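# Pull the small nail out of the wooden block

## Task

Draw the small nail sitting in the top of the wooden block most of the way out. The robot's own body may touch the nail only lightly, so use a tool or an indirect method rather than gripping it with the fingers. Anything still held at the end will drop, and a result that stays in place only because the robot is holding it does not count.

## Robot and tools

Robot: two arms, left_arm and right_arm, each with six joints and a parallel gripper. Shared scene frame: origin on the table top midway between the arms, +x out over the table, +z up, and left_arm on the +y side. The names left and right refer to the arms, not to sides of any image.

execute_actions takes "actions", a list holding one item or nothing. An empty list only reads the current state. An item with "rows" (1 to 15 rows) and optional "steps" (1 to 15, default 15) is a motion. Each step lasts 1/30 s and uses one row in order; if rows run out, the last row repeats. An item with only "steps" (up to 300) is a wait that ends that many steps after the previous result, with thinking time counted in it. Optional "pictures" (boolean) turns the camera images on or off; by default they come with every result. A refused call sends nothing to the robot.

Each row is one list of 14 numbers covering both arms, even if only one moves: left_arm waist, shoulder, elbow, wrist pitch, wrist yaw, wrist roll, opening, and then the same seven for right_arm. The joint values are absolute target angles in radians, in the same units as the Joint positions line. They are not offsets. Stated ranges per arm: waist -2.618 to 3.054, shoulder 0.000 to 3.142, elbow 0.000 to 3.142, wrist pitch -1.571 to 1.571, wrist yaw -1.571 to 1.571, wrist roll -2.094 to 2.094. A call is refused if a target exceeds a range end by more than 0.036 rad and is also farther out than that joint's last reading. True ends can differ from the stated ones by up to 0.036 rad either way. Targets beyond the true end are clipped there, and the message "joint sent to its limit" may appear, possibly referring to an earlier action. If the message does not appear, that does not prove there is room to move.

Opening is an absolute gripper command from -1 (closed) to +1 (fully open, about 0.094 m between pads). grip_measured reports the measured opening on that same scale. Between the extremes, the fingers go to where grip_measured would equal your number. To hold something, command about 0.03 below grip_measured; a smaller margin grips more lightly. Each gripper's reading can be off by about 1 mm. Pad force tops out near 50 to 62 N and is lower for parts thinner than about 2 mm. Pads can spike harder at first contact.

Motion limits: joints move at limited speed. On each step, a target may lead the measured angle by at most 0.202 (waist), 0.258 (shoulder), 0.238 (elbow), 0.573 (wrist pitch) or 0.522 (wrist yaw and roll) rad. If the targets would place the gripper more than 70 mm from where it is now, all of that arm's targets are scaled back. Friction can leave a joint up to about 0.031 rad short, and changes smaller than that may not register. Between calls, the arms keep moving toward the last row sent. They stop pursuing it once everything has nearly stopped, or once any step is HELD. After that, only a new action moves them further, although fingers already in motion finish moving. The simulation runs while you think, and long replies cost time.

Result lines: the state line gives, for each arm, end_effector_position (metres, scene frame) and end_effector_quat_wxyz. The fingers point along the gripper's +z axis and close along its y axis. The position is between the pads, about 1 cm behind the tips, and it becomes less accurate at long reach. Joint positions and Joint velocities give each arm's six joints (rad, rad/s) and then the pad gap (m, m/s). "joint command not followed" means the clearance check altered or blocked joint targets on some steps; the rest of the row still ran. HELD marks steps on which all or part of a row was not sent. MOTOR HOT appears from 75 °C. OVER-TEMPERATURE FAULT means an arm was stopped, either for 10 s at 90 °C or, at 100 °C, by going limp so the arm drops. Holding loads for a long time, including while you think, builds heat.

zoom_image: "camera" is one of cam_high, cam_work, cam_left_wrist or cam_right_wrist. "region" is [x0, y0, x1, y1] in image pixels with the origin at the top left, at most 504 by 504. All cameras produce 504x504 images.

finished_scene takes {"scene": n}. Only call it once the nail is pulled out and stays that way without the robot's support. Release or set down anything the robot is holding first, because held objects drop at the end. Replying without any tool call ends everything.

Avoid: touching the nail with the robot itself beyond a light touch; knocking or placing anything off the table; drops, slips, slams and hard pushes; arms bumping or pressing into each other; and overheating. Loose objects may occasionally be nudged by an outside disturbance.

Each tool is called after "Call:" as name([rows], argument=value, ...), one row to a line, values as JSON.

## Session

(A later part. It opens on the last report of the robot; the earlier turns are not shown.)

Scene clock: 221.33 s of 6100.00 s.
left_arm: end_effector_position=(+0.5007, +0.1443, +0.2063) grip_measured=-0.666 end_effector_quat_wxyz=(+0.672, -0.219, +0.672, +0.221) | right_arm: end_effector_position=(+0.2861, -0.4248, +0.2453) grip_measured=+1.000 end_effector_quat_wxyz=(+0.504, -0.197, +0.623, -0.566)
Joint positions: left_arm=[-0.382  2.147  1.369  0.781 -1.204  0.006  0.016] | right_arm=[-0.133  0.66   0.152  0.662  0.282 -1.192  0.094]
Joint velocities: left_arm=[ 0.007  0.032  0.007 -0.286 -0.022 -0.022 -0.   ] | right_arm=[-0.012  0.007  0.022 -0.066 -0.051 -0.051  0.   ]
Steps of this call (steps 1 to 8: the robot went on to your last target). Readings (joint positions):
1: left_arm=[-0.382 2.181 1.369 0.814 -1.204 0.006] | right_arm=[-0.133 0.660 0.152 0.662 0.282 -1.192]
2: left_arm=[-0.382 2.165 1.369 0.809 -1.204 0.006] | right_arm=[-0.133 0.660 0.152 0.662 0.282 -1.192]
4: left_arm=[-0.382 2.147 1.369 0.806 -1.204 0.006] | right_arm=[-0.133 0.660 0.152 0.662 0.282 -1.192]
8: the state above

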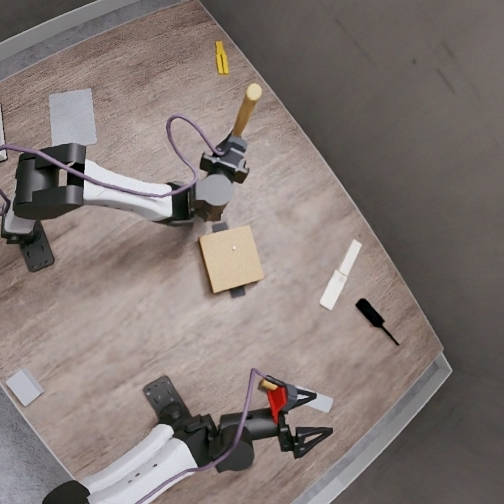

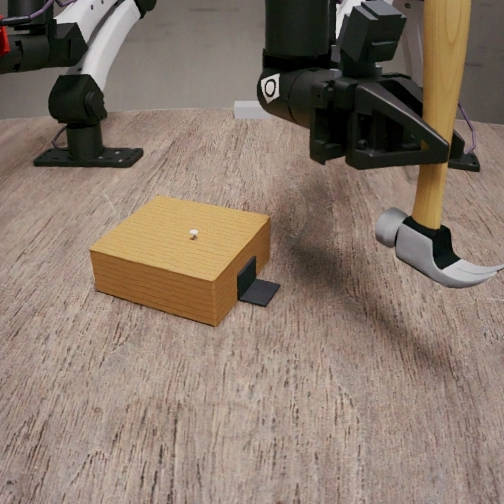

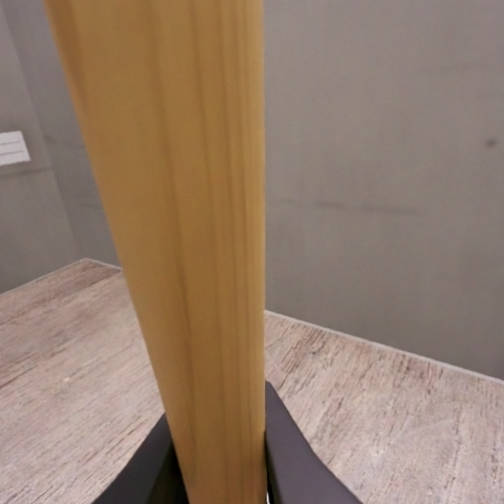

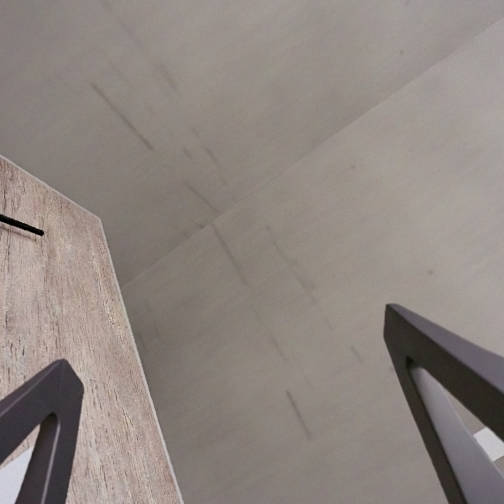

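Call:
execute_actions([
  {"rows":[[-0.38,2.115,1.387,0.78,-1.17,0.0,-0.71,-0.133,0.66,0.152,0.662,0.282,-1.192,1],[-0.386,2.10,1.389,0.74,-1.13,0.0,-0.71,-0.133,0.66,0.152,0.662,0.282,-1.192,1],[-0.392,2.086,1.39,0.70,-1.09,0.0,-0.71,-0.133,0.66,0.152,0.662,0.282,-1.192,1],[-0.398,2.072,1.392,0.655,-1.05,0.0,-0.71,-0.133,0.66,0.152,0.662,0.282,-1.192,1],[-0.404,2.058,1.394,0.61,-1.01,0.0,-0.71,-0.133,0.66,0.152,0.662,0.282,-1.192,1],[-0.41,2.044,1.395,0.565,-0.97,0.0,-0.71,-0.133,0.66,0.152,0.662,0.282,-1.192,1],[-0.416,2.03,1.397,0.52,-0.93,0.0,-0.71,-0.133,0.66,0.152,0.662,0.282,-1.192,1],[-0.422,2.016,1.399,0.475,-0.89,0.0,-0.71,-0.133,0.66,0.152,0.662,0.282,-1.192,1],[-0.428,2.002,1.40,0.43,-0.85,0.0,-0.71,-0.133,0.66,0.152,0.662,0.282,-1.192,1],[-0.435,1.988,1.402,0.385,-0.81,0.0,-0.71,-0.133,0.66,0.152,0.662,0.282,-1.192,1],[-0.442,1.974,1.404,0.34,-0.77,0.0,-0.71,-0.133,0.66,0.152,0.662,0.282,-1.192,1],[-0.449,1.96,1.405,0.295,-0.73,0.0,-0.71,-0.133,0.66,0.152,0.662,0.282,-1.192,1],[-0.456,1.946,1.407,0.25,-0.69,0.0,-0.71,-0.133,0.66,0.152,0.662,0.282,-1.192,1],[-0.463,1.932,1.409,0.21,-0.65,0.0,-0.71,-0.133,0.66,0.152,0.662,0.282,-1.192,1],[-0.47,1.918,1.41,0.17,-0.61,0.0,-0.71,-0.133,0.66,0.152,0.662,0.282,-1.192,1]],"steps":15},
])

Call:
execute_actions([
  {"rows":[[-0.476,1.903,1.413,0.13,-0.57,0.0,-0.71,-0.133,0.66,0.152,0.662,0.282,-1.192,1],[-0.483,1.888,1.416,0.09,-0.53,0.0,-0.71,-0.133,0.66,0.152,0.662,0.282,-1.192,1],[-0.49,1.873,1.419,0.05,-0.49,0.0,-0.71,-0.133,0.66,0.152,0.662,0.282,-1.192,1],[-0.496,1.858,1.422,0.01,-0.45,0.0,-0.71,-0.133,0.66,0.152,0.662,0.282,-1.192,1],[-0.503,1.843,1.425,-0.03,-0.41,0.0,-0.71,-0.133,0.66,0.152,0.662,0.282,-1.192,1],[-0.51,1.828,1.428,-0.07,-0.37,0.0,-0.71,-0.133,0.66,0.152,0.662,0.282,-1.192,1],[-0.516,1.813,1.431,-0.11,-0.33,0.0,-0.71,-0.133,0.66,0.152,0.662,0.282,-1.192,1],[-0.523,1.798,1.434,-0.15,-0.285,0.0,-0.71,-0.133,0.66,0.152,0.662,0.282,-1.192,1],[-0.53,1.783,1.437,-0.19,-0.24,0.0,-0.71,-0.133,0.66,0.152,0.662,0.282,-1.192,1],[-0.536,1.768,1.44,-0.23,-0.195,0.0,-0.71,-0.133,0.66,0.152,0.662,0.282,-1.192,1],[-0.543,1.753,1.442,-0.27,-0.15,0.0,-0.71,-0.133,0.66,0.152,0.662,0.282,-1.192,1],[-0.55,1.738,1.444,-0.31,-0.105,0.0,-0.71,-0.133,0.66,0.152,0.662,0.282,-1.192,1],[-0.556,1.723,1.446,-0.35,-0.06,0.0,-0.71,-0.133,0.66,0.152,0.662,0.282,-1.192,1],[-0.561,1.71,1.448,-0.39,-0.02,0.0,-0.71,-0.133,0.66,0.152,0.662,0.282,-1.192,1],[-0.565,1.70,1.45,-0.42,0.02,0.0,-0.71,-0.133,0.66,0.152,0.662,0.282,-1.192,1]],"steps":15},
])

Call:
execute_actions([
  {"steps":12},
])

Scene clock: 229.87 s of 6100.00 s.
left_arm: end_effector_position=(+0.4917, +0.0606, +0.1983) grip_measured=-0.666 end_effector_quat_wxyz=(+0.606, +0.028, +0.785, +0.125) | right_arm: end_effector_position=(+0.2861, -0.4248, +0.2453) grip_measured=+1.000 end_effector_quat_wxyz=(+0.504, -0.197, +0.623, -0.566)
Joint positions: left_arm=[-0.445  1.985  1.369  0.284 -0.772  0.003  0.016] | right_arm=[-0.133  0.66   0.152  0.662  0.282 -1.192  0.094]
Joint velocities: left_arm=[-0.242 -0.413  0.002 -1.209  1.253 -0.037  0.001] | right_arm=[-0.022 -0.012 -0.012 -0.051 -0.022 -0.022  0.   ]
Steps of this call (steps 1 to 30: the robot went on to your last target; steps 31 to 90: nothing new was sent; then 5.03 s passed at rest; steps 91 to 105: all 15 steps of this action). Readings (joint positions):
91: left_arm=[-0.382 2.147 1.369 0.751 -1.201 0.005] | right_arm=[-0.133 0.660 0.152 0.662 0.282 -1.192]
92: left_arm=[-0.382 2.147 1.369 0.743 -1.193 0.005] | right_arm=[-0.133 0.660 0.152 0.662 0.282 -1.192]
94: left_arm=[-0.382 2.139 1.369 0.701 -1.157 0.005] | right_arm=[-0.133 0.660 0.152 0.662 0.282 -1.192]
98: left_arm=[-0.390 2.097 1.369 0.563 -1.039 0.005] | right_arm=[-0.133 0.660 0.152 0.662 0.282 -1.192]
105: the state above

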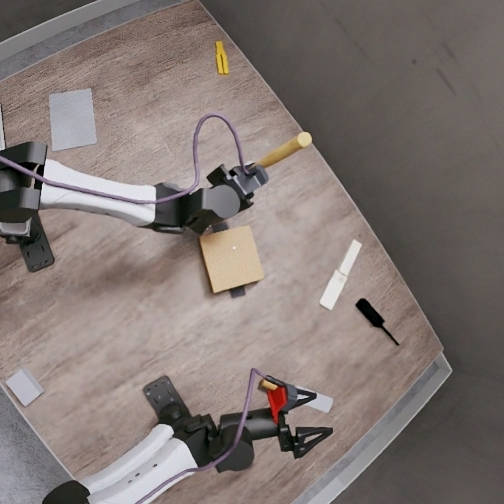

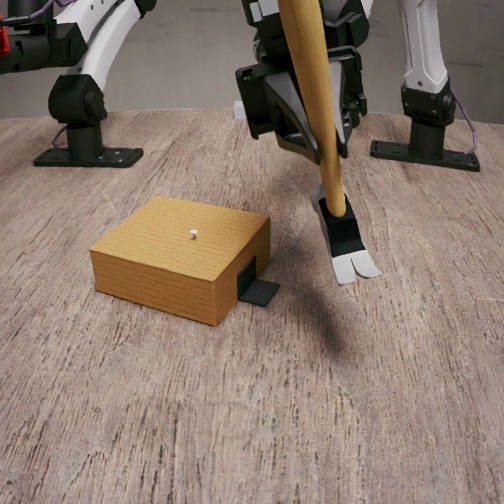

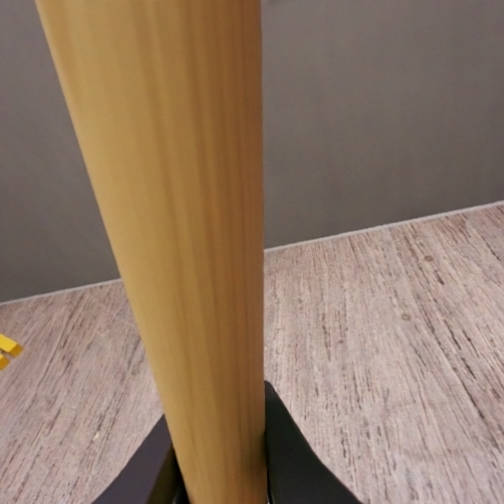

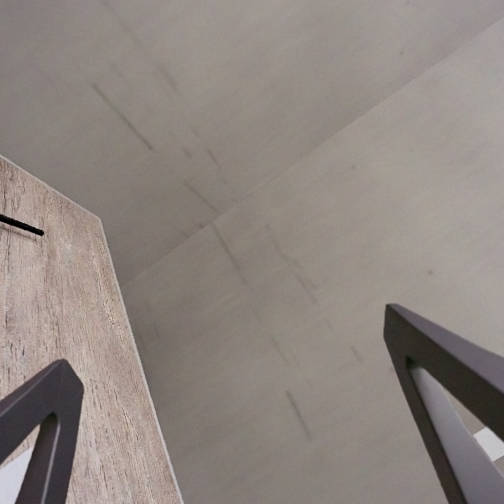

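Scene clock: 230.37 s of 6100.00 s.
left_arm: end_effector_position=(+0.3751, -0.0331, +0.1835) grip_measured=-0.667 end_effector_quat_wxyz=(+0.420, +0.293, +0.855, -0.086) | right_arm: end_effector_position=(+0.2861, -0.4248, +0.2453) grip_measured=+1.000 end_effector_quat_wxyz=(+0.504, -0.197, +0.623, -0.566)
Joint positions: left_arm=[-0.546  1.767  1.396 -0.325 -0.156  0.     0.016] | right_arm=[-0.133  0.66   0.152  0.662  0.282 -1.192  0.094]
Joint velocities: left_arm=[-0.178 -0.437  0.1   -1.062  1.223 -0.051 -0.   ] | right_arm=[-0.002  0.002  0.007  0.037 -0.037 -0.037  0.   ]
Steps of this call (steps 1 to 15: all 15 steps of this action). Readings (joint positions):
1: left_arm=[-0.454 1.971 1.369 0.244 -0.731 0.002] | right_arm=[-0.133 0.660 0.152 0.662 0.282 -1.192]
2: left_arm=[-0.462 1.957 1.369 0.202 -0.690 0.002] | right_arm=[-0.133 0.660 0.152 0.662 0.282 -1.192]
4: left_arm=[-0.477 1.929 1.369 0.120 -0.608 0.001] | right_arm=[-0.133 0.660 0.152 0.662 0.282 -1.192]
8: left_arm=[-0.502 1.874 1.373 -0.049 -0.447 0.001] | right_arm=[-0.133 0.660 0.152 0.662 0.282 -1.192]
15: the state above

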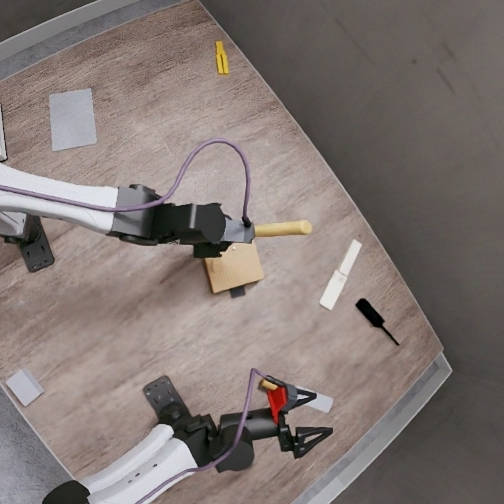

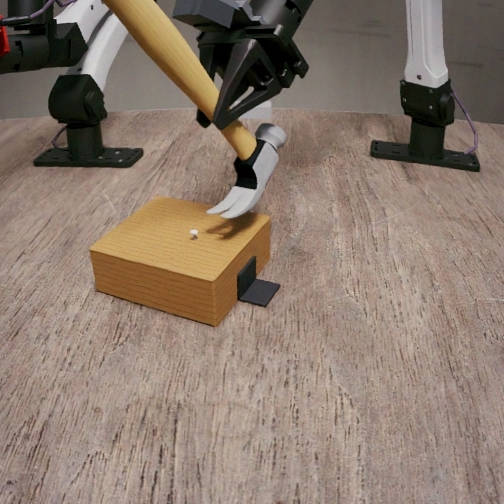

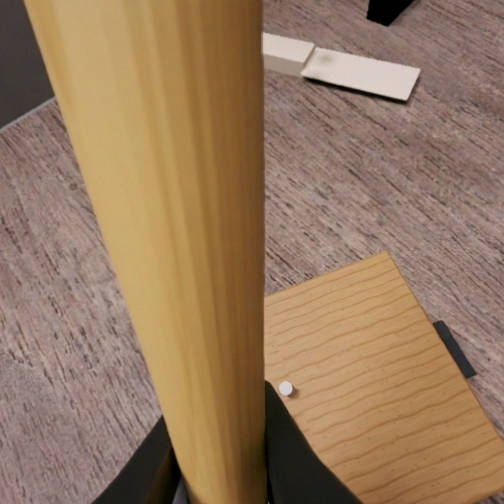

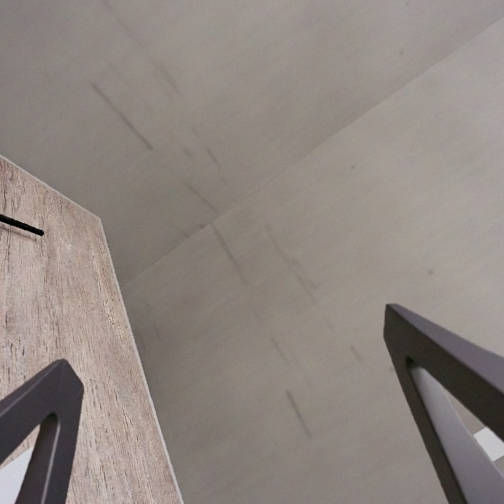

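Scene clock: 230.77 s of 6100.00 s.
left_arm: end_effector_position=(+0.3333, -0.0449, +0.1779) grip_measured=-0.667 end_effector_quat_wxyz=(+0.352, +0.341, +0.860, -0.140) | right_arm: end_effector_position=(+0.2861, -0.4248, +0.2453) grip_measured=+1.000 end_effector_quat_wxyz=(+0.504, -0.197, +0.623, -0.566)
Joint positions: left_arm=[-0.566  1.73   1.407 -0.47   0.001  0.     0.016] | right_arm=[-0.133  0.66   0.152  0.662  0.282 -1.192  0.094]
Joint velocities: left_arm=[ 0.012 -0.017  0.002 -0.081  0.051  0.022  0.001] | right_arm=[-0.002  0.002  0.022 -0.022 -0.066 -0.007  0.   ]
Steps of this call (steps 1 to 12: the robot went on to your last target). Readings (joint positions):
1: left_arm=[-0.552 1.753 1.399 -0.358 -0.118 0.000] | right_arm=[-0.133 0.660 0.152 0.662 0.282 -1.192]
2: left_arm=[-0.558 1.742 1.401 -0.384 -0.088 0.000] | right_arm=[-0.133 0.660 0.152 0.662 0.282 -1.192]
4: left_arm=[-0.565 1.731 1.405 -0.418 -0.045 0.000] | right_arm=[-0.133 0.660 0.152 0.662 0.282 -1.192]
8: left_arm=[-0.566 1.730 1.407 -0.454 -0.009 0.000] | right_arm=[-0.133 0.660 0.152 0.662 0.282 -1.192]
12: the state above

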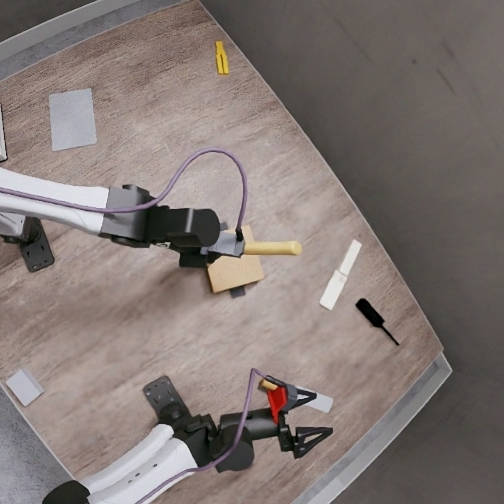

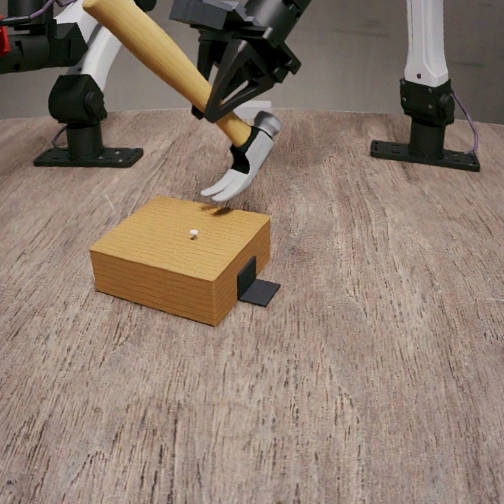

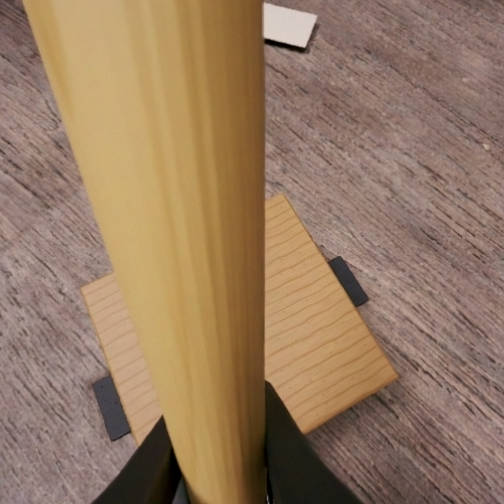

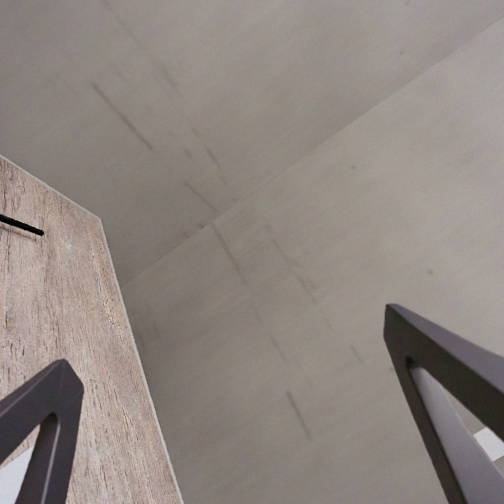

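Call:
execute_actions([
  {"rows":[[-0.555,1.70,1.45,-0.39,0.02,0.0,-0.71,-0.133,0.66,0.152,0.662,0.282,-1.192,1],[-0.548,1.71,1.45,-0.37,0.02,0.0,-0.71,-0.133,0.66,0.152,0.662,0.282,-1.192,1],[-0.541,1.72,1.45,-0.355,0.02,0.0,-0.71,-0.133,0.66,0.152,0.662,0.282,-1.192,1],[-0.534,1.73,1.45,-0.34,0.02,0.0,-0.71,-0.133,0.66,0.152,0.662,0.282,-1.192,1],[-0.527,1.74,1.45,-0.33,0.02,0.0,-0.71,-0.133,0.66,0.152,0.662,0.282,-1.192,1],[-0.52,1.75,1.45,-0.32,0.02,0.0,-0.71,-0.133,0.66,0.152,0.662,0.282,-1.192,1],[-0.513,1.76,1.44,-0.31,0.02,0.0,-0.71,-0.133,0.66,0.152,0.662,0.282,-1.192,1],[-0.513,1.77,1.43,-0.30,0.02,0.0,-0.71,-0.133,0.66,0.152,0.662,0.282,-1.192,1]],"steps":15},
])

Scene clock: 242.47 s of 6100.00 s.
left_arm: end_effector_position=(+0.3604, -0.0389, +0.1590) grip_measured=-0.666 end_effector_quat_wxyz=(+0.356, +0.322, +0.867, -0.137) | right_arm: end_effector_position=(+0.2861, -0.4248, +0.2453) grip_measured=+1.000 end_effector_quat_wxyz=(+0.504, -0.197, +0.623, -0.566)
Joint positions: left_arm=[-0.516  1.796  1.407 -0.399  0.014  0.     0.016] | right_arm=[-0.133  0.66   0.152  0.662  0.282 -1.192  0.094]
Joint velocities: left_arm=[ 0.002 -0.007  0.002  0.051  0.007 -0.037  0.   ] | right_arm=[ 0.017 -0.002  0.007  0.066  0.037 -0.066  0.   ]
Steps of this call (steps 1 to 30: the robot went on to your last target; steps 31 to 90: nothing new was sent; then 8.20 s passed at rest; steps 91 to 105: all 15 steps of this action). Readings (joint positions):
91: left_arm=[-0.566 1.730 1.407 -0.475 0.007 0.000] | right_arm=[-0.133 0.660 0.152 0.662 0.282 -1.192]
92: left_arm=[-0.565 1.730 1.407 -0.473 0.007 0.000] | right_arm=[-0.133 0.660 0.152 0.662 0.282 -1.192]
94: left_arm=[-0.561 1.731 1.407 -0.465 0.010 0.000] | right_arm=[-0.133 0.660 0.152 0.662 0.282 -1.192]
98: left_arm=[-0.536 1.757 1.407 -0.421 0.014 0.000] | right_arm=[-0.133 0.660 0.152 0.662 0.282 -1.192]
105: the state above

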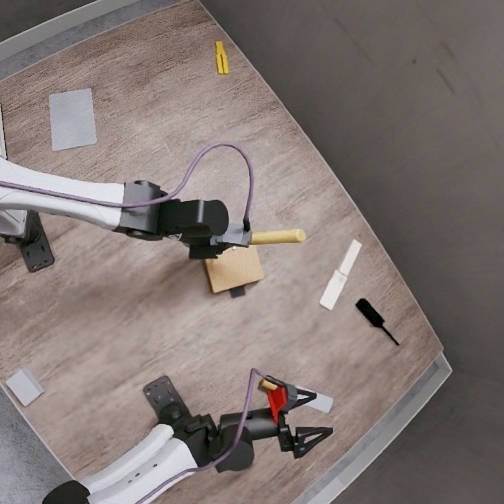

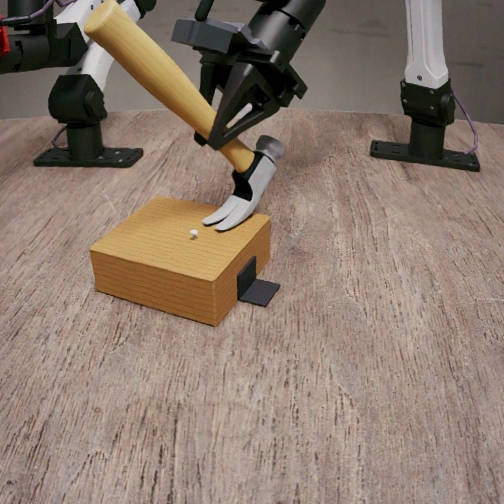

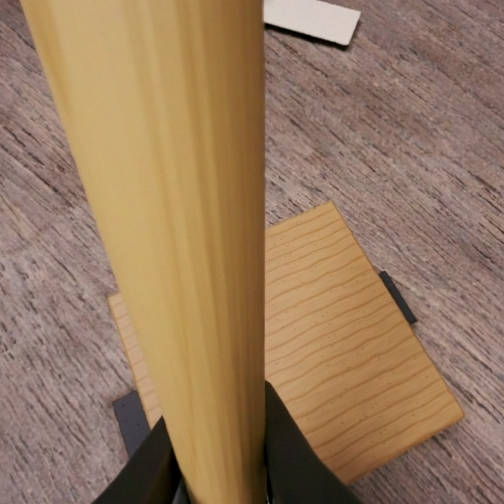

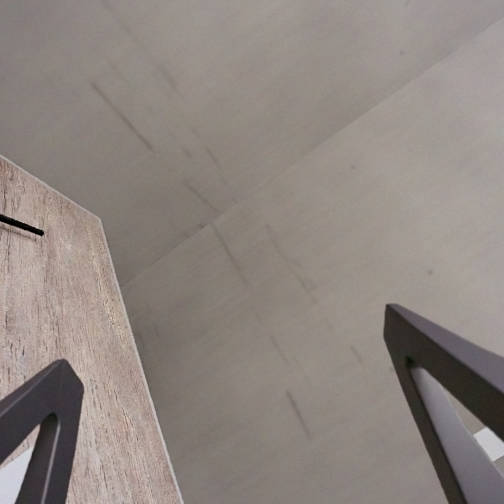

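Call:
zoom_image(camera="cam_work", region=[140, 120, 300, 280])

Region (140, 120, 300, 280) of cam_work's 504x504 image, scaled by 3.150, with more detail than that image has.

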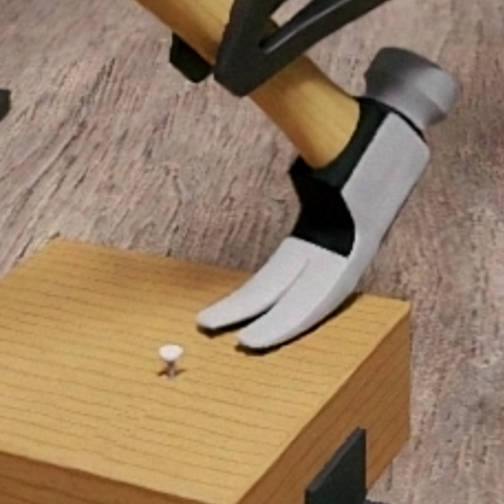

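Call:
execute_actions([
  {"rows":[[-0.513,1.78,1.465,-0.35,0.02,0.0,-0.71,-0.133,0.66,0.152,0.662,0.282,-1.192,1],[-0.513,1.79,1.478,-0.354,0.02,0.0,-0.71,-0.133,0.66,0.152,0.662,0.282,-1.192,1],[-0.513,1.80,1.491,-0.358,0.02,0.0,-0.71,-0.133,0.66,0.152,0.662,0.282,-1.192,1],[-0.513,1.81,1.504,-0.362,0.02,0.0,-0.71,-0.133,0.66,0.152,0.662,0.282,-1.192,1],[-0.513,1.82,1.517,-0.366,0.02,0.0,-0.71,-0.133,0.66,0.152,0.662,0.282,-1.192,1],[-0.513,1.827,1.528,-0.37,0.02,0.0,-0.71,-0.133,0.66,0.152,0.662,0.282,-1.192,1]],"steps":15},
])

Call:
zoom_image(camera="cam_work", region=[140, 120, 300, 280])

Scene clock: 249.57 s of 6100.00 s.
left_arm: end_effector_position=(+0.3704, -0.0474, +0.1625) grip_measured=-0.666 end_effector_quat_wxyz=(+0.356, +0.321, +0.867, -0.137) | right_arm: end_effector_position=(+0.2861, -0.4248, +0.2453) grip_measured=+1.000 end_effector_quat_wxyz=(+0.504, -0.197, +0.623, -0.566)
Joint positions: left_arm=[-0.516  1.844  1.48  -0.424  0.014  0.     0.016] | right_arm=[-0.133  0.66   0.152  0.662  0.282 -1.192  0.094]
Joint velocities: left_arm=[-0.007 -0.007 -0.017 -0.022  0.051  0.007  0.001] | right_arm=[-0.017 -0.012 -0.002  0.007 -0.037 -0.037  0.   ]
Steps of this call (steps 1 to 30: the robot went on to your last target; steps 31 to 90: nothing new was sent; then 3.60 s passed at rest; steps 91 to 105: all 15 steps of this action). Readings (joint positions):
91: left_arm=[-0.516 1.796 1.407 -0.389 0.014 0.000] | right_arm=[-0.133 0.660 0.152 0.662 0.282 -1.192]
92: left_arm=[-0.516 1.798 1.412 -0.396 0.014 0.000] | right_arm=[-0.133 0.660 0.152 0.662 0.282 -1.192]
94: left_arm=[-0.516 1.809 1.432 -0.411 0.014 0.000] | right_arm=[-0.133 0.660 0.152 0.662 0.282 -1.192]
98: left_arm=[-0.516 1.839 1.476 -0.418 0.014 0.000] | right_arm=[-0.133 0.660 0.152 0.662 0.282 -1.192]
105: the state above

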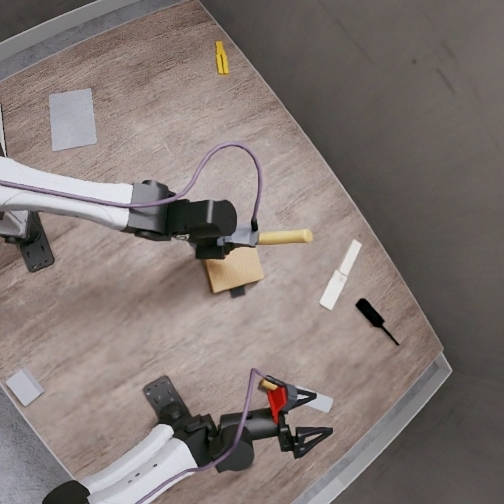

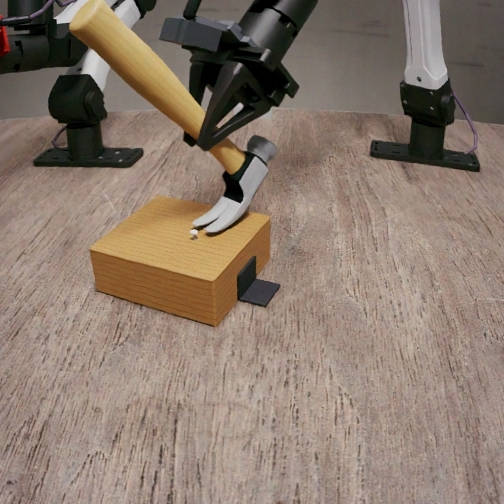

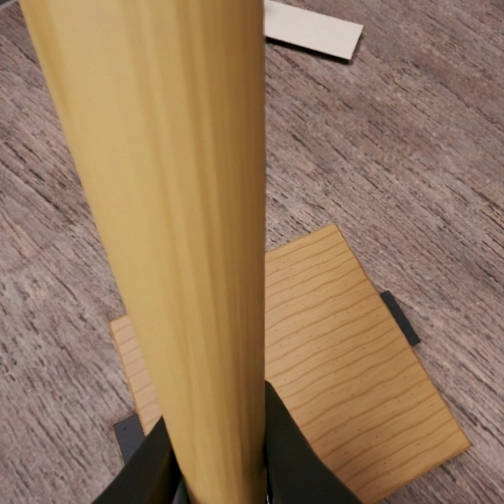

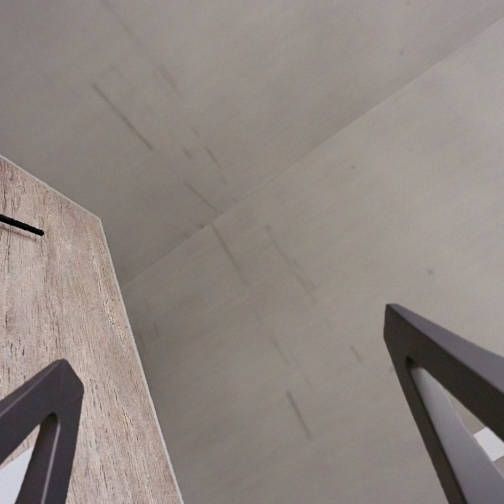

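Region (140, 120, 300, 280) of cam_work's 504x504 image, scaled by 3.150, with more detail than that image has.

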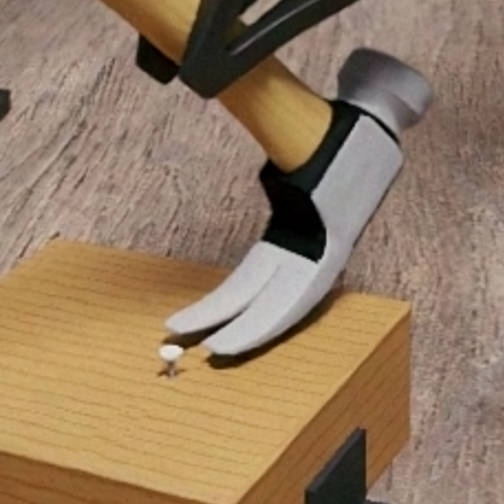

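Call:
execute_actions([
  {"rows":[[-0.513,1.835,1.528,-0.37,0.02,0.0,-0.71,-0.133,0.66,0.152,0.662,0.282,-1.192,1],[-0.513,1.843,1.528,-0.37,0.02,0.0,-0.71,-0.133,0.66,0.152,0.662,0.282,-1.192,1]],"steps":12},
])

Call:
zoom_image(camera="cam_work", region=[140, 150, 270, 280])

Scene clock: 252.90 s of 6100.00 s.
left_arm: end_effector_position=(+0.3710, -0.0479, +0.1567) grip_measured=-0.666 end_effector_quat_wxyz=(+0.351, +0.322, +0.869, -0.136) | right_arm: end_effector_position=(+0.2861, -0.4248, +0.2453) grip_measured=+1.000 end_effector_quat_wxyz=(+0.504, -0.197, +0.623, -0.566)
Joint positions: left_arm=[-0.516  1.856  1.482 -0.425  0.014  0.     0.016] | right_arm=[-0.133  0.66   0.152  0.662  0.282 -1.192  0.094]
Joint velocities: left_arm=[ 0.012 -0.017 -0.007 -0.007  0.022  0.007  0.   ] | right_arm=[-0.017 -0.007 -0.007 -0.051  0.007  0.139  0.   ]
Steps of this call (steps 1 to 15: the robot went on to your last target; steps 16 to 88: nothing new was sent; steps 89 to 100: all 12 steps of this action). Readings (joint positions):
89: left_arm=[-0.516 1.844 1.480 -0.426 0.014 0.000] | right_arm=[-0.133 0.660 0.152 0.662 0.282 -1.192]
90: left_arm=[-0.516 1.845 1.480 -0.426 0.014 0.000] | right_arm=[-0.133 0.660 0.152 0.662 0.282 -1.192]
92: left_arm=[-0.516 1.849 1.480 -0.426 0.014 0.000] | right_arm=[-0.133 0.660 0.152 0.662 0.282 -1.192]
96: left_arm=[-0.516 1.856 1.482 -0.425 0.014 0.000] | right_arm=[-0.133 0.660 0.152 0.662 0.282 -1.192]
100: the state above

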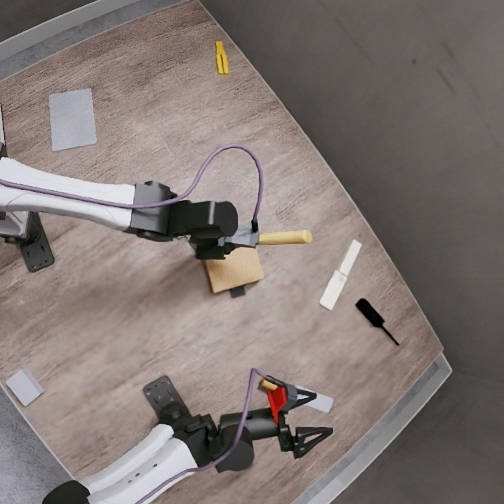

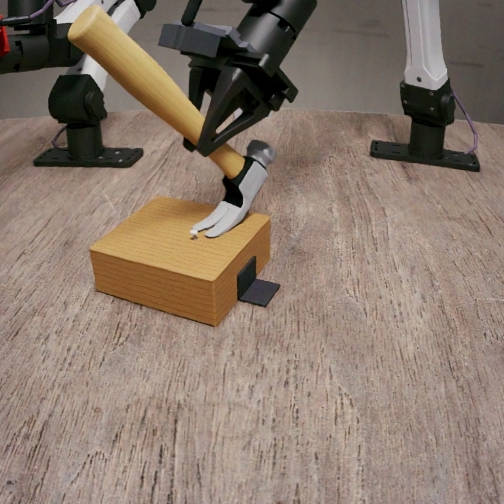

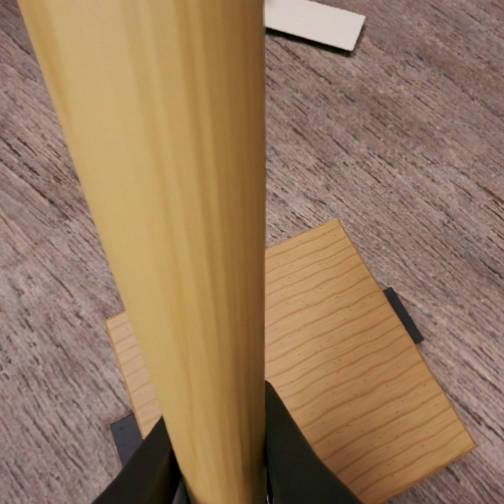

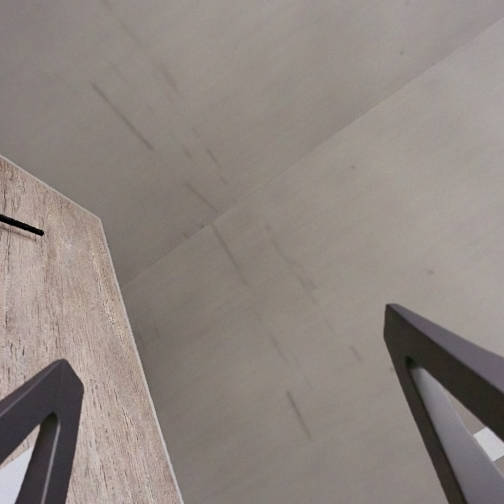

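Region (140, 150, 270, 280) of cam_work's 504x504 image, scaled by 3.877, with more detail than that image has.

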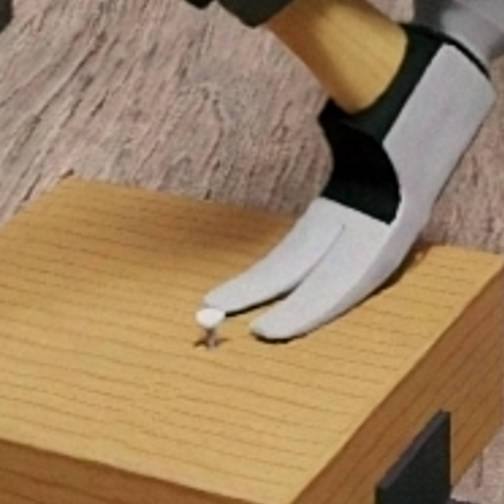

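Call:
execute_actions([
  {"rows":[[-0.513,1.848,1.54,-0.373,0.02,0.0,-0.71,-0.133,0.66,0.152,0.662,0.282,-1.192,1],[-0.513,1.855,1.55,-0.376,0.02,0.0,-0.71,-0.133,0.66,0.152,0.662,0.282,-1.192,1],[-0.513,1.862,1.56,-0.379,0.02,0.0,-0.71,-0.133,0.66,0.152,0.662,0.282,-1.192,1],[-0.513,1.87,1.57,-0.382,0.02,0.0,-0.71,-0.133,0.66,0.152,0.662,0.282,-1.192,1],[-0.513,1.879,1.58,-0.384,0.02,0.0,-0.71,-0.133,0.66,0.152,0.662,0.282,-1.192,1],[-0.513,1.888,1.588,-0.386,0.02,0.0,-0.71,-0.133,0.66,0.152,0.662,0.282,-1.192,1]],"steps":15},
])

Call:
zoom_image(camera="cam_work", region=[140, 150, 270, 280])

Scene clock: 257.27 s of 6100.00 s.
left_arm: end_effector_position=(+0.3805, -0.0560, +0.1571) grip_measured=-0.666 end_effector_quat_wxyz=(+0.352, +0.322, +0.868, -0.136) | right_arm: end_effector_position=(+0.2861, -0.4248, +0.2453) grip_measured=+1.000 end_effector_quat_wxyz=(+0.504, -0.197, +0.623, -0.566)
Joint positions: left_arm=[-0.516  1.902  1.542 -0.436  0.014  0.     0.016] | right_arm=[-0.133  0.66   0.152  0.662  0.282 -1.192  0.094]
Joint velocities: left_arm=[-0.012 -0.012 -0.002  0.022 -0.007  0.007  0.   ] | right_arm=[ 0.002  0.002 -0.017 -0.037 -0.022  0.051  0.   ]
Steps of this call (steps 1 to 15: the robot went on to your last target; steps 16 to 90: nothing new was sent; then 0.87 s passed at rest; steps 91 to 105: all 15 steps of this action). Readings (joint positions):
91: left_arm=[-0.516 1.857 1.483 -0.426 0.014 0.000] | right_arm=[-0.133 0.660 0.152 0.662 0.282 -1.192]
92: left_arm=[-0.516 1.860 1.488 -0.429 0.014 0.000] | right_arm=[-0.133 0.660 0.152 0.662 0.282 -1.192]
94: left_arm=[-0.516 1.871 1.505 -0.435 0.014 0.000] | right_arm=[-0.133 0.660 0.152 0.662 0.282 -1.192]
98: left_arm=[-0.516 1.900 1.539 -0.436 0.014 0.000] | right_arm=[-0.133 0.660 0.152 0.662 0.282 -1.192]
105: the state above

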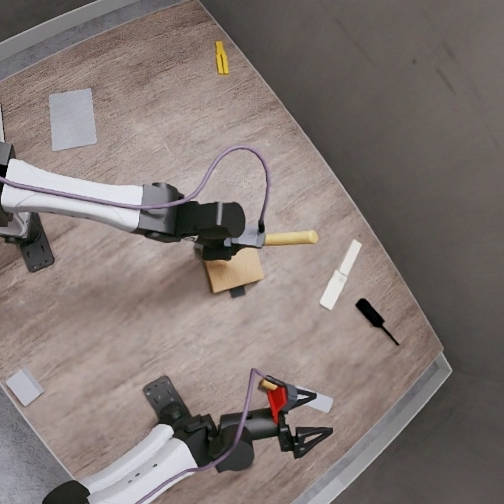

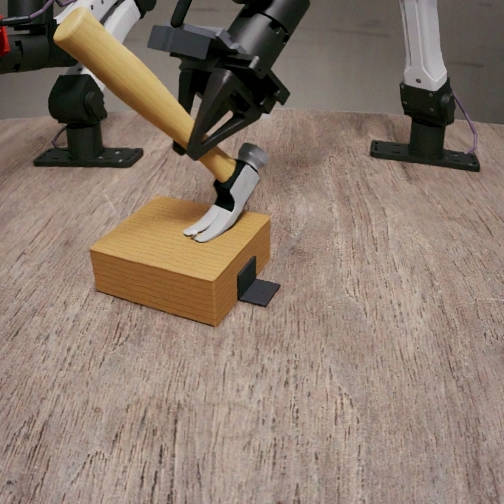

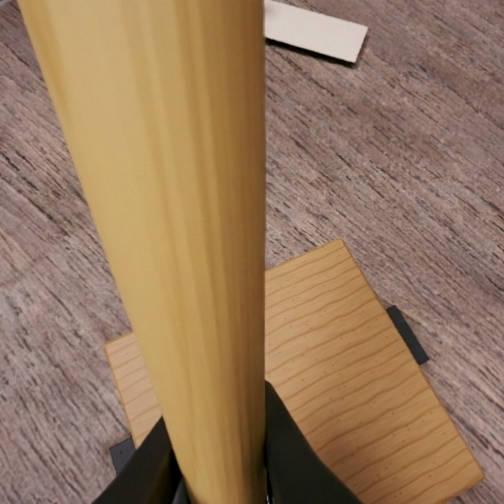

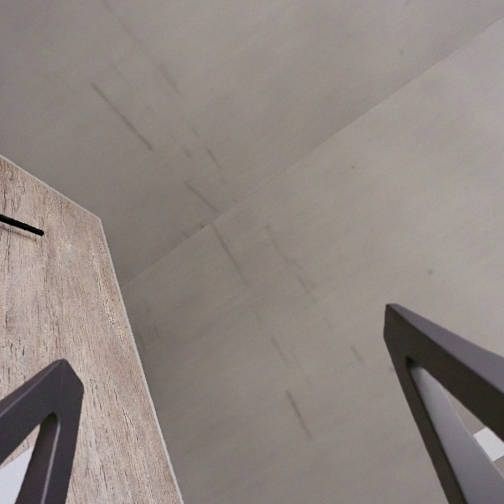

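Region (140, 150, 270, 280) of cam_work's 504x504 image, scaled by 3.877, with more detail than that image has.

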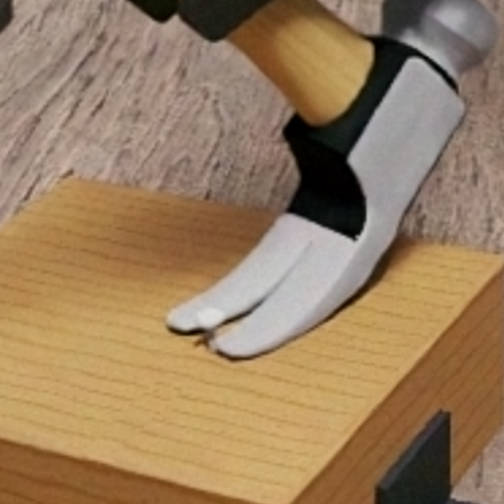

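Call:
execute_actions([
  {"rows":[[-0.513,1.896,1.598,-0.389,0.02,0.0,-0.71,-0.133,0.66,0.152,0.662,0.282,-1.192,1],[-0.513,1.904,1.608,-0.392,0.02,0.0,-0.71,-0.133,0.66,0.152,0.662,0.282,-1.192,1],[-0.513,1.912,1.618,-0.395,0.02,0.0,-0.71,-0.133,0.66,0.152,0.662,0.282,-1.192,1],[-0.513,1.92,1.628,-0.399,0.02,0.0,-0.71,-0.133,0.66,0.152,0.662,0.282,-1.192,1],[-0.513,1.928,1.638,-0.403,0.02,0.0,-0.71,-0.133,0.66,0.152,0.662,0.282,-1.192,1],[-0.513,1.936,1.648,-0.407,0.02,0.0,-0.71,-0.133,0.66,0.152,0.662,0.282,-1.192,1]],"steps":15},
])

Call:
zoom_image(camera="cam_work", region=[140, 150, 270, 280])

Scene clock: 259.90 s of 6100.00 s.
left_arm: end_effector_position=(+0.3893, -0.0635, +0.1571) grip_measured=-0.666 end_effector_quat_wxyz=(+0.352, +0.322, +0.868, -0.136) | right_arm: end_effector_position=(+0.2861, -0.4248, +0.2453) grip_measured=+1.000 end_effector_quat_wxyz=(+0.504, -0.197, +0.623, -0.566)
Joint positions: left_arm=[-0.516  1.947  1.603 -0.454  0.014  0.     0.016] | right_arm=[-0.133  0.66   0.152  0.662  0.282 -1.192  0.094]
Joint velocities: left_arm=[ 0.017 -0.027  0.002  0.022  0.007  0.081  0.001] | right_arm=[-0.002 -0.002  0.012 -0.051  0.095 -0.022  0.   ]
Steps of this call (steps 1 to 15: the robot went on to your last target; steps 16 to 64: nothing new was sent; steps 65 to 79: all 15 steps of this action). Readings (joint positions):
65: left_arm=[-0.516 1.902 1.542 -0.437 0.014 0.000] | right_arm=[-0.133 0.660 0.152 0.662 0.282 -1.192]
66: left_arm=[-0.516 1.905 1.547 -0.440 0.014 0.000] | right_arm=[-0.133 0.660 0.152 0.662 0.282 -1.192]
68: left_arm=[-0.516 1.918 1.565 -0.447 0.014 0.000] | right_arm=[-0.133 0.660 0.152 0.662 0.282 -1.192]
72: left_arm=[-0.516 1.945 1.600 -0.450 0.014 0.000] | right_arm=[-0.133 0.660 0.152 0.662 0.282 -1.192]
79: the state above

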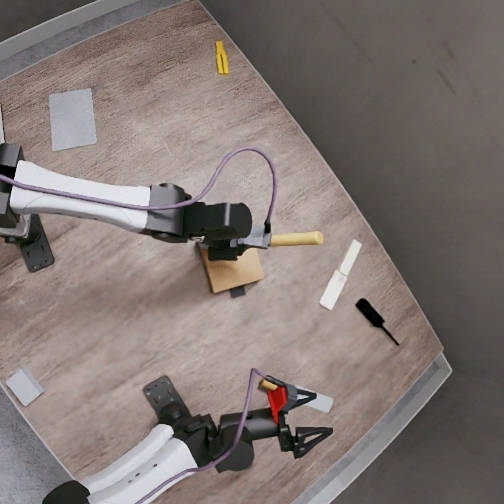

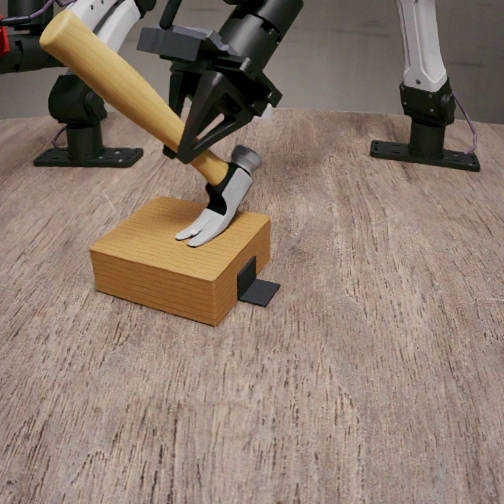

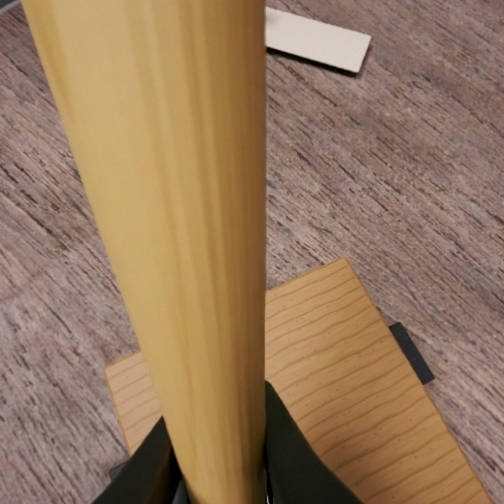

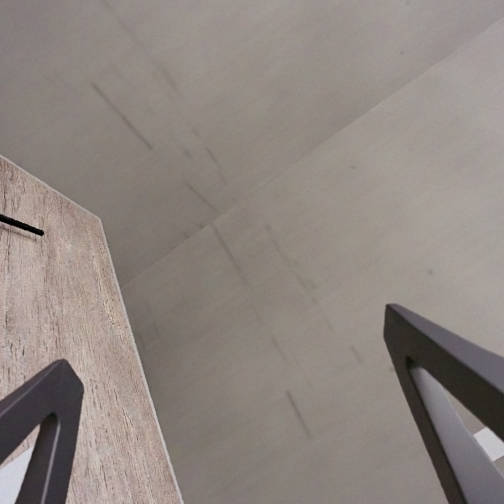

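Region (140, 150, 270, 280) of cam_work's 504x504 image, scaled by 3.877, with more detail than that image has.

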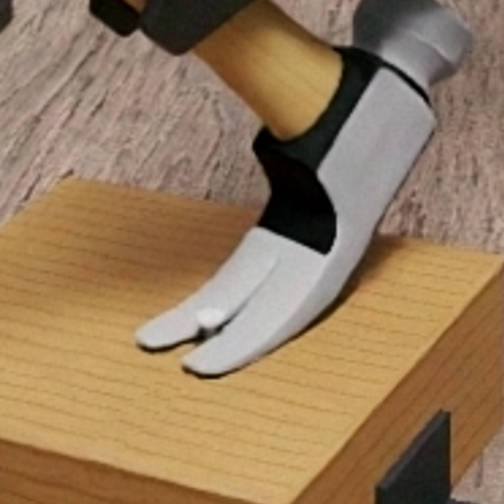

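Call:
execute_actions(actions=[])

Call:
zoom_image(camera="cam_work", region=[140, 150, 270, 280])

Scene clock: 264.27 s of 6100.00 s.
left_arm: end_effector_position=(+0.3893, -0.0635, +0.1571) grip_measured=-0.666 end_effector_quat_wxyz=(+0.352, +0.322, +0.868, -0.136) | right_arm: end_effector_position=(+0.2861, -0.4248, +0.2453) grip_measured=+1.000 end_effector_quat_wxyz=(+0.504, -0.197, +0.623, -0.566)
Joint positions: left_arm=[-0.516  1.947  1.603 -0.454  0.014  0.     0.016] | right_arm=[-0.133  0.66   0.152  0.662  0.282 -1.192  0.094]
Joint velocities: left_arm=[ 0.012  0.007 -0.007 -0.022 -0.066 -0.022 -0.001] | right_arm=[ 0.002 -0.002 -0.012  0.022 -0.037  0.139  0.   ]
Steps of this call (steps 1 to 15: the robot went on to your last target; steps 16 to 90: nothing new was sent; then 1.37 s passed at rest). Readings (joint positions):
1: left_arm=[-0.516 1.947 1.603 -0.454 0.014 0.000] | right_arm=[-0.133 0.660 0.152 0.662 0.282 -1.192]
2: left_arm=[-0.516 1.947 1.603 -0.454 0.014 0.000] | right_arm=[-0.133 0.660 0.152 0.662 0.282 -1.192]
4: left_arm=[-0.516 1.947 1.603 -0.454 0.014 0.000] | right_arm=[-0.133 0.660 0.152 0.662 0.282 -1.192]
8: left_arm=[-0.516 1.947 1.603 -0.454 0.014 0.000] | right_arm=[-0.133 0.660 0.152 0.662 0.282 -1.192]
90: the state above
All arms were judged still, so your last target was given up. Only a new action makes them travel on or press farther. Fingers that are still opening or closing keep moving.

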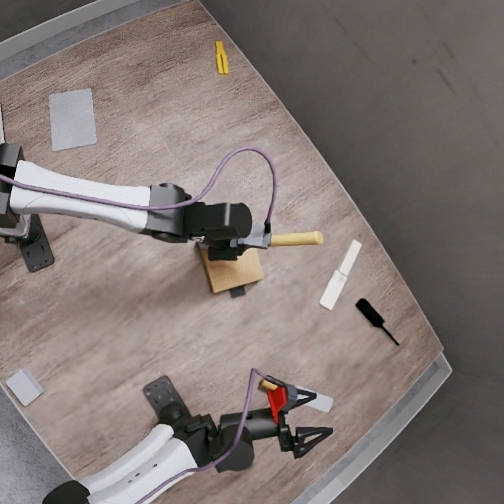

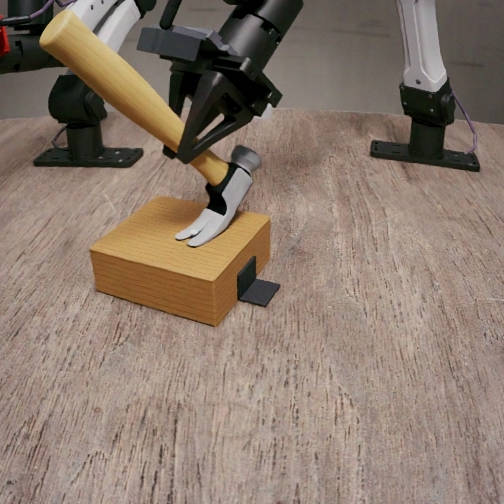

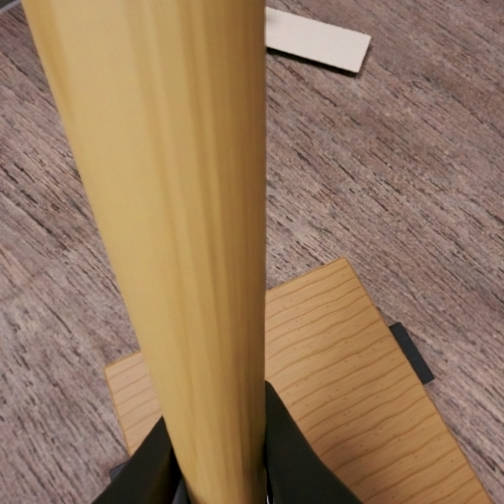

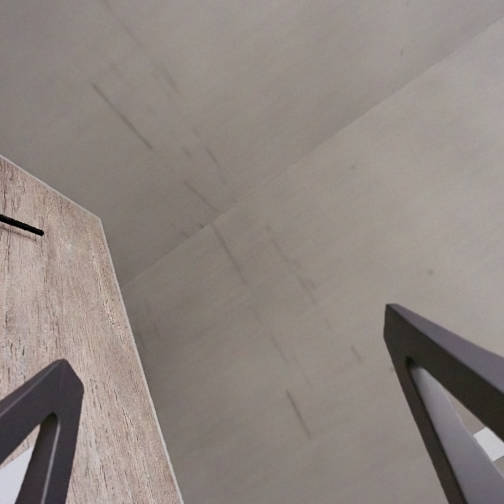

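Region (140, 150, 270, 280) of cam_work's 504x504 image, scaled by 3.877, with more detail than that image has.

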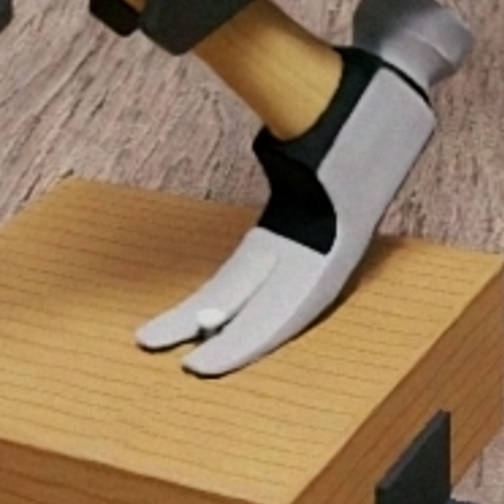

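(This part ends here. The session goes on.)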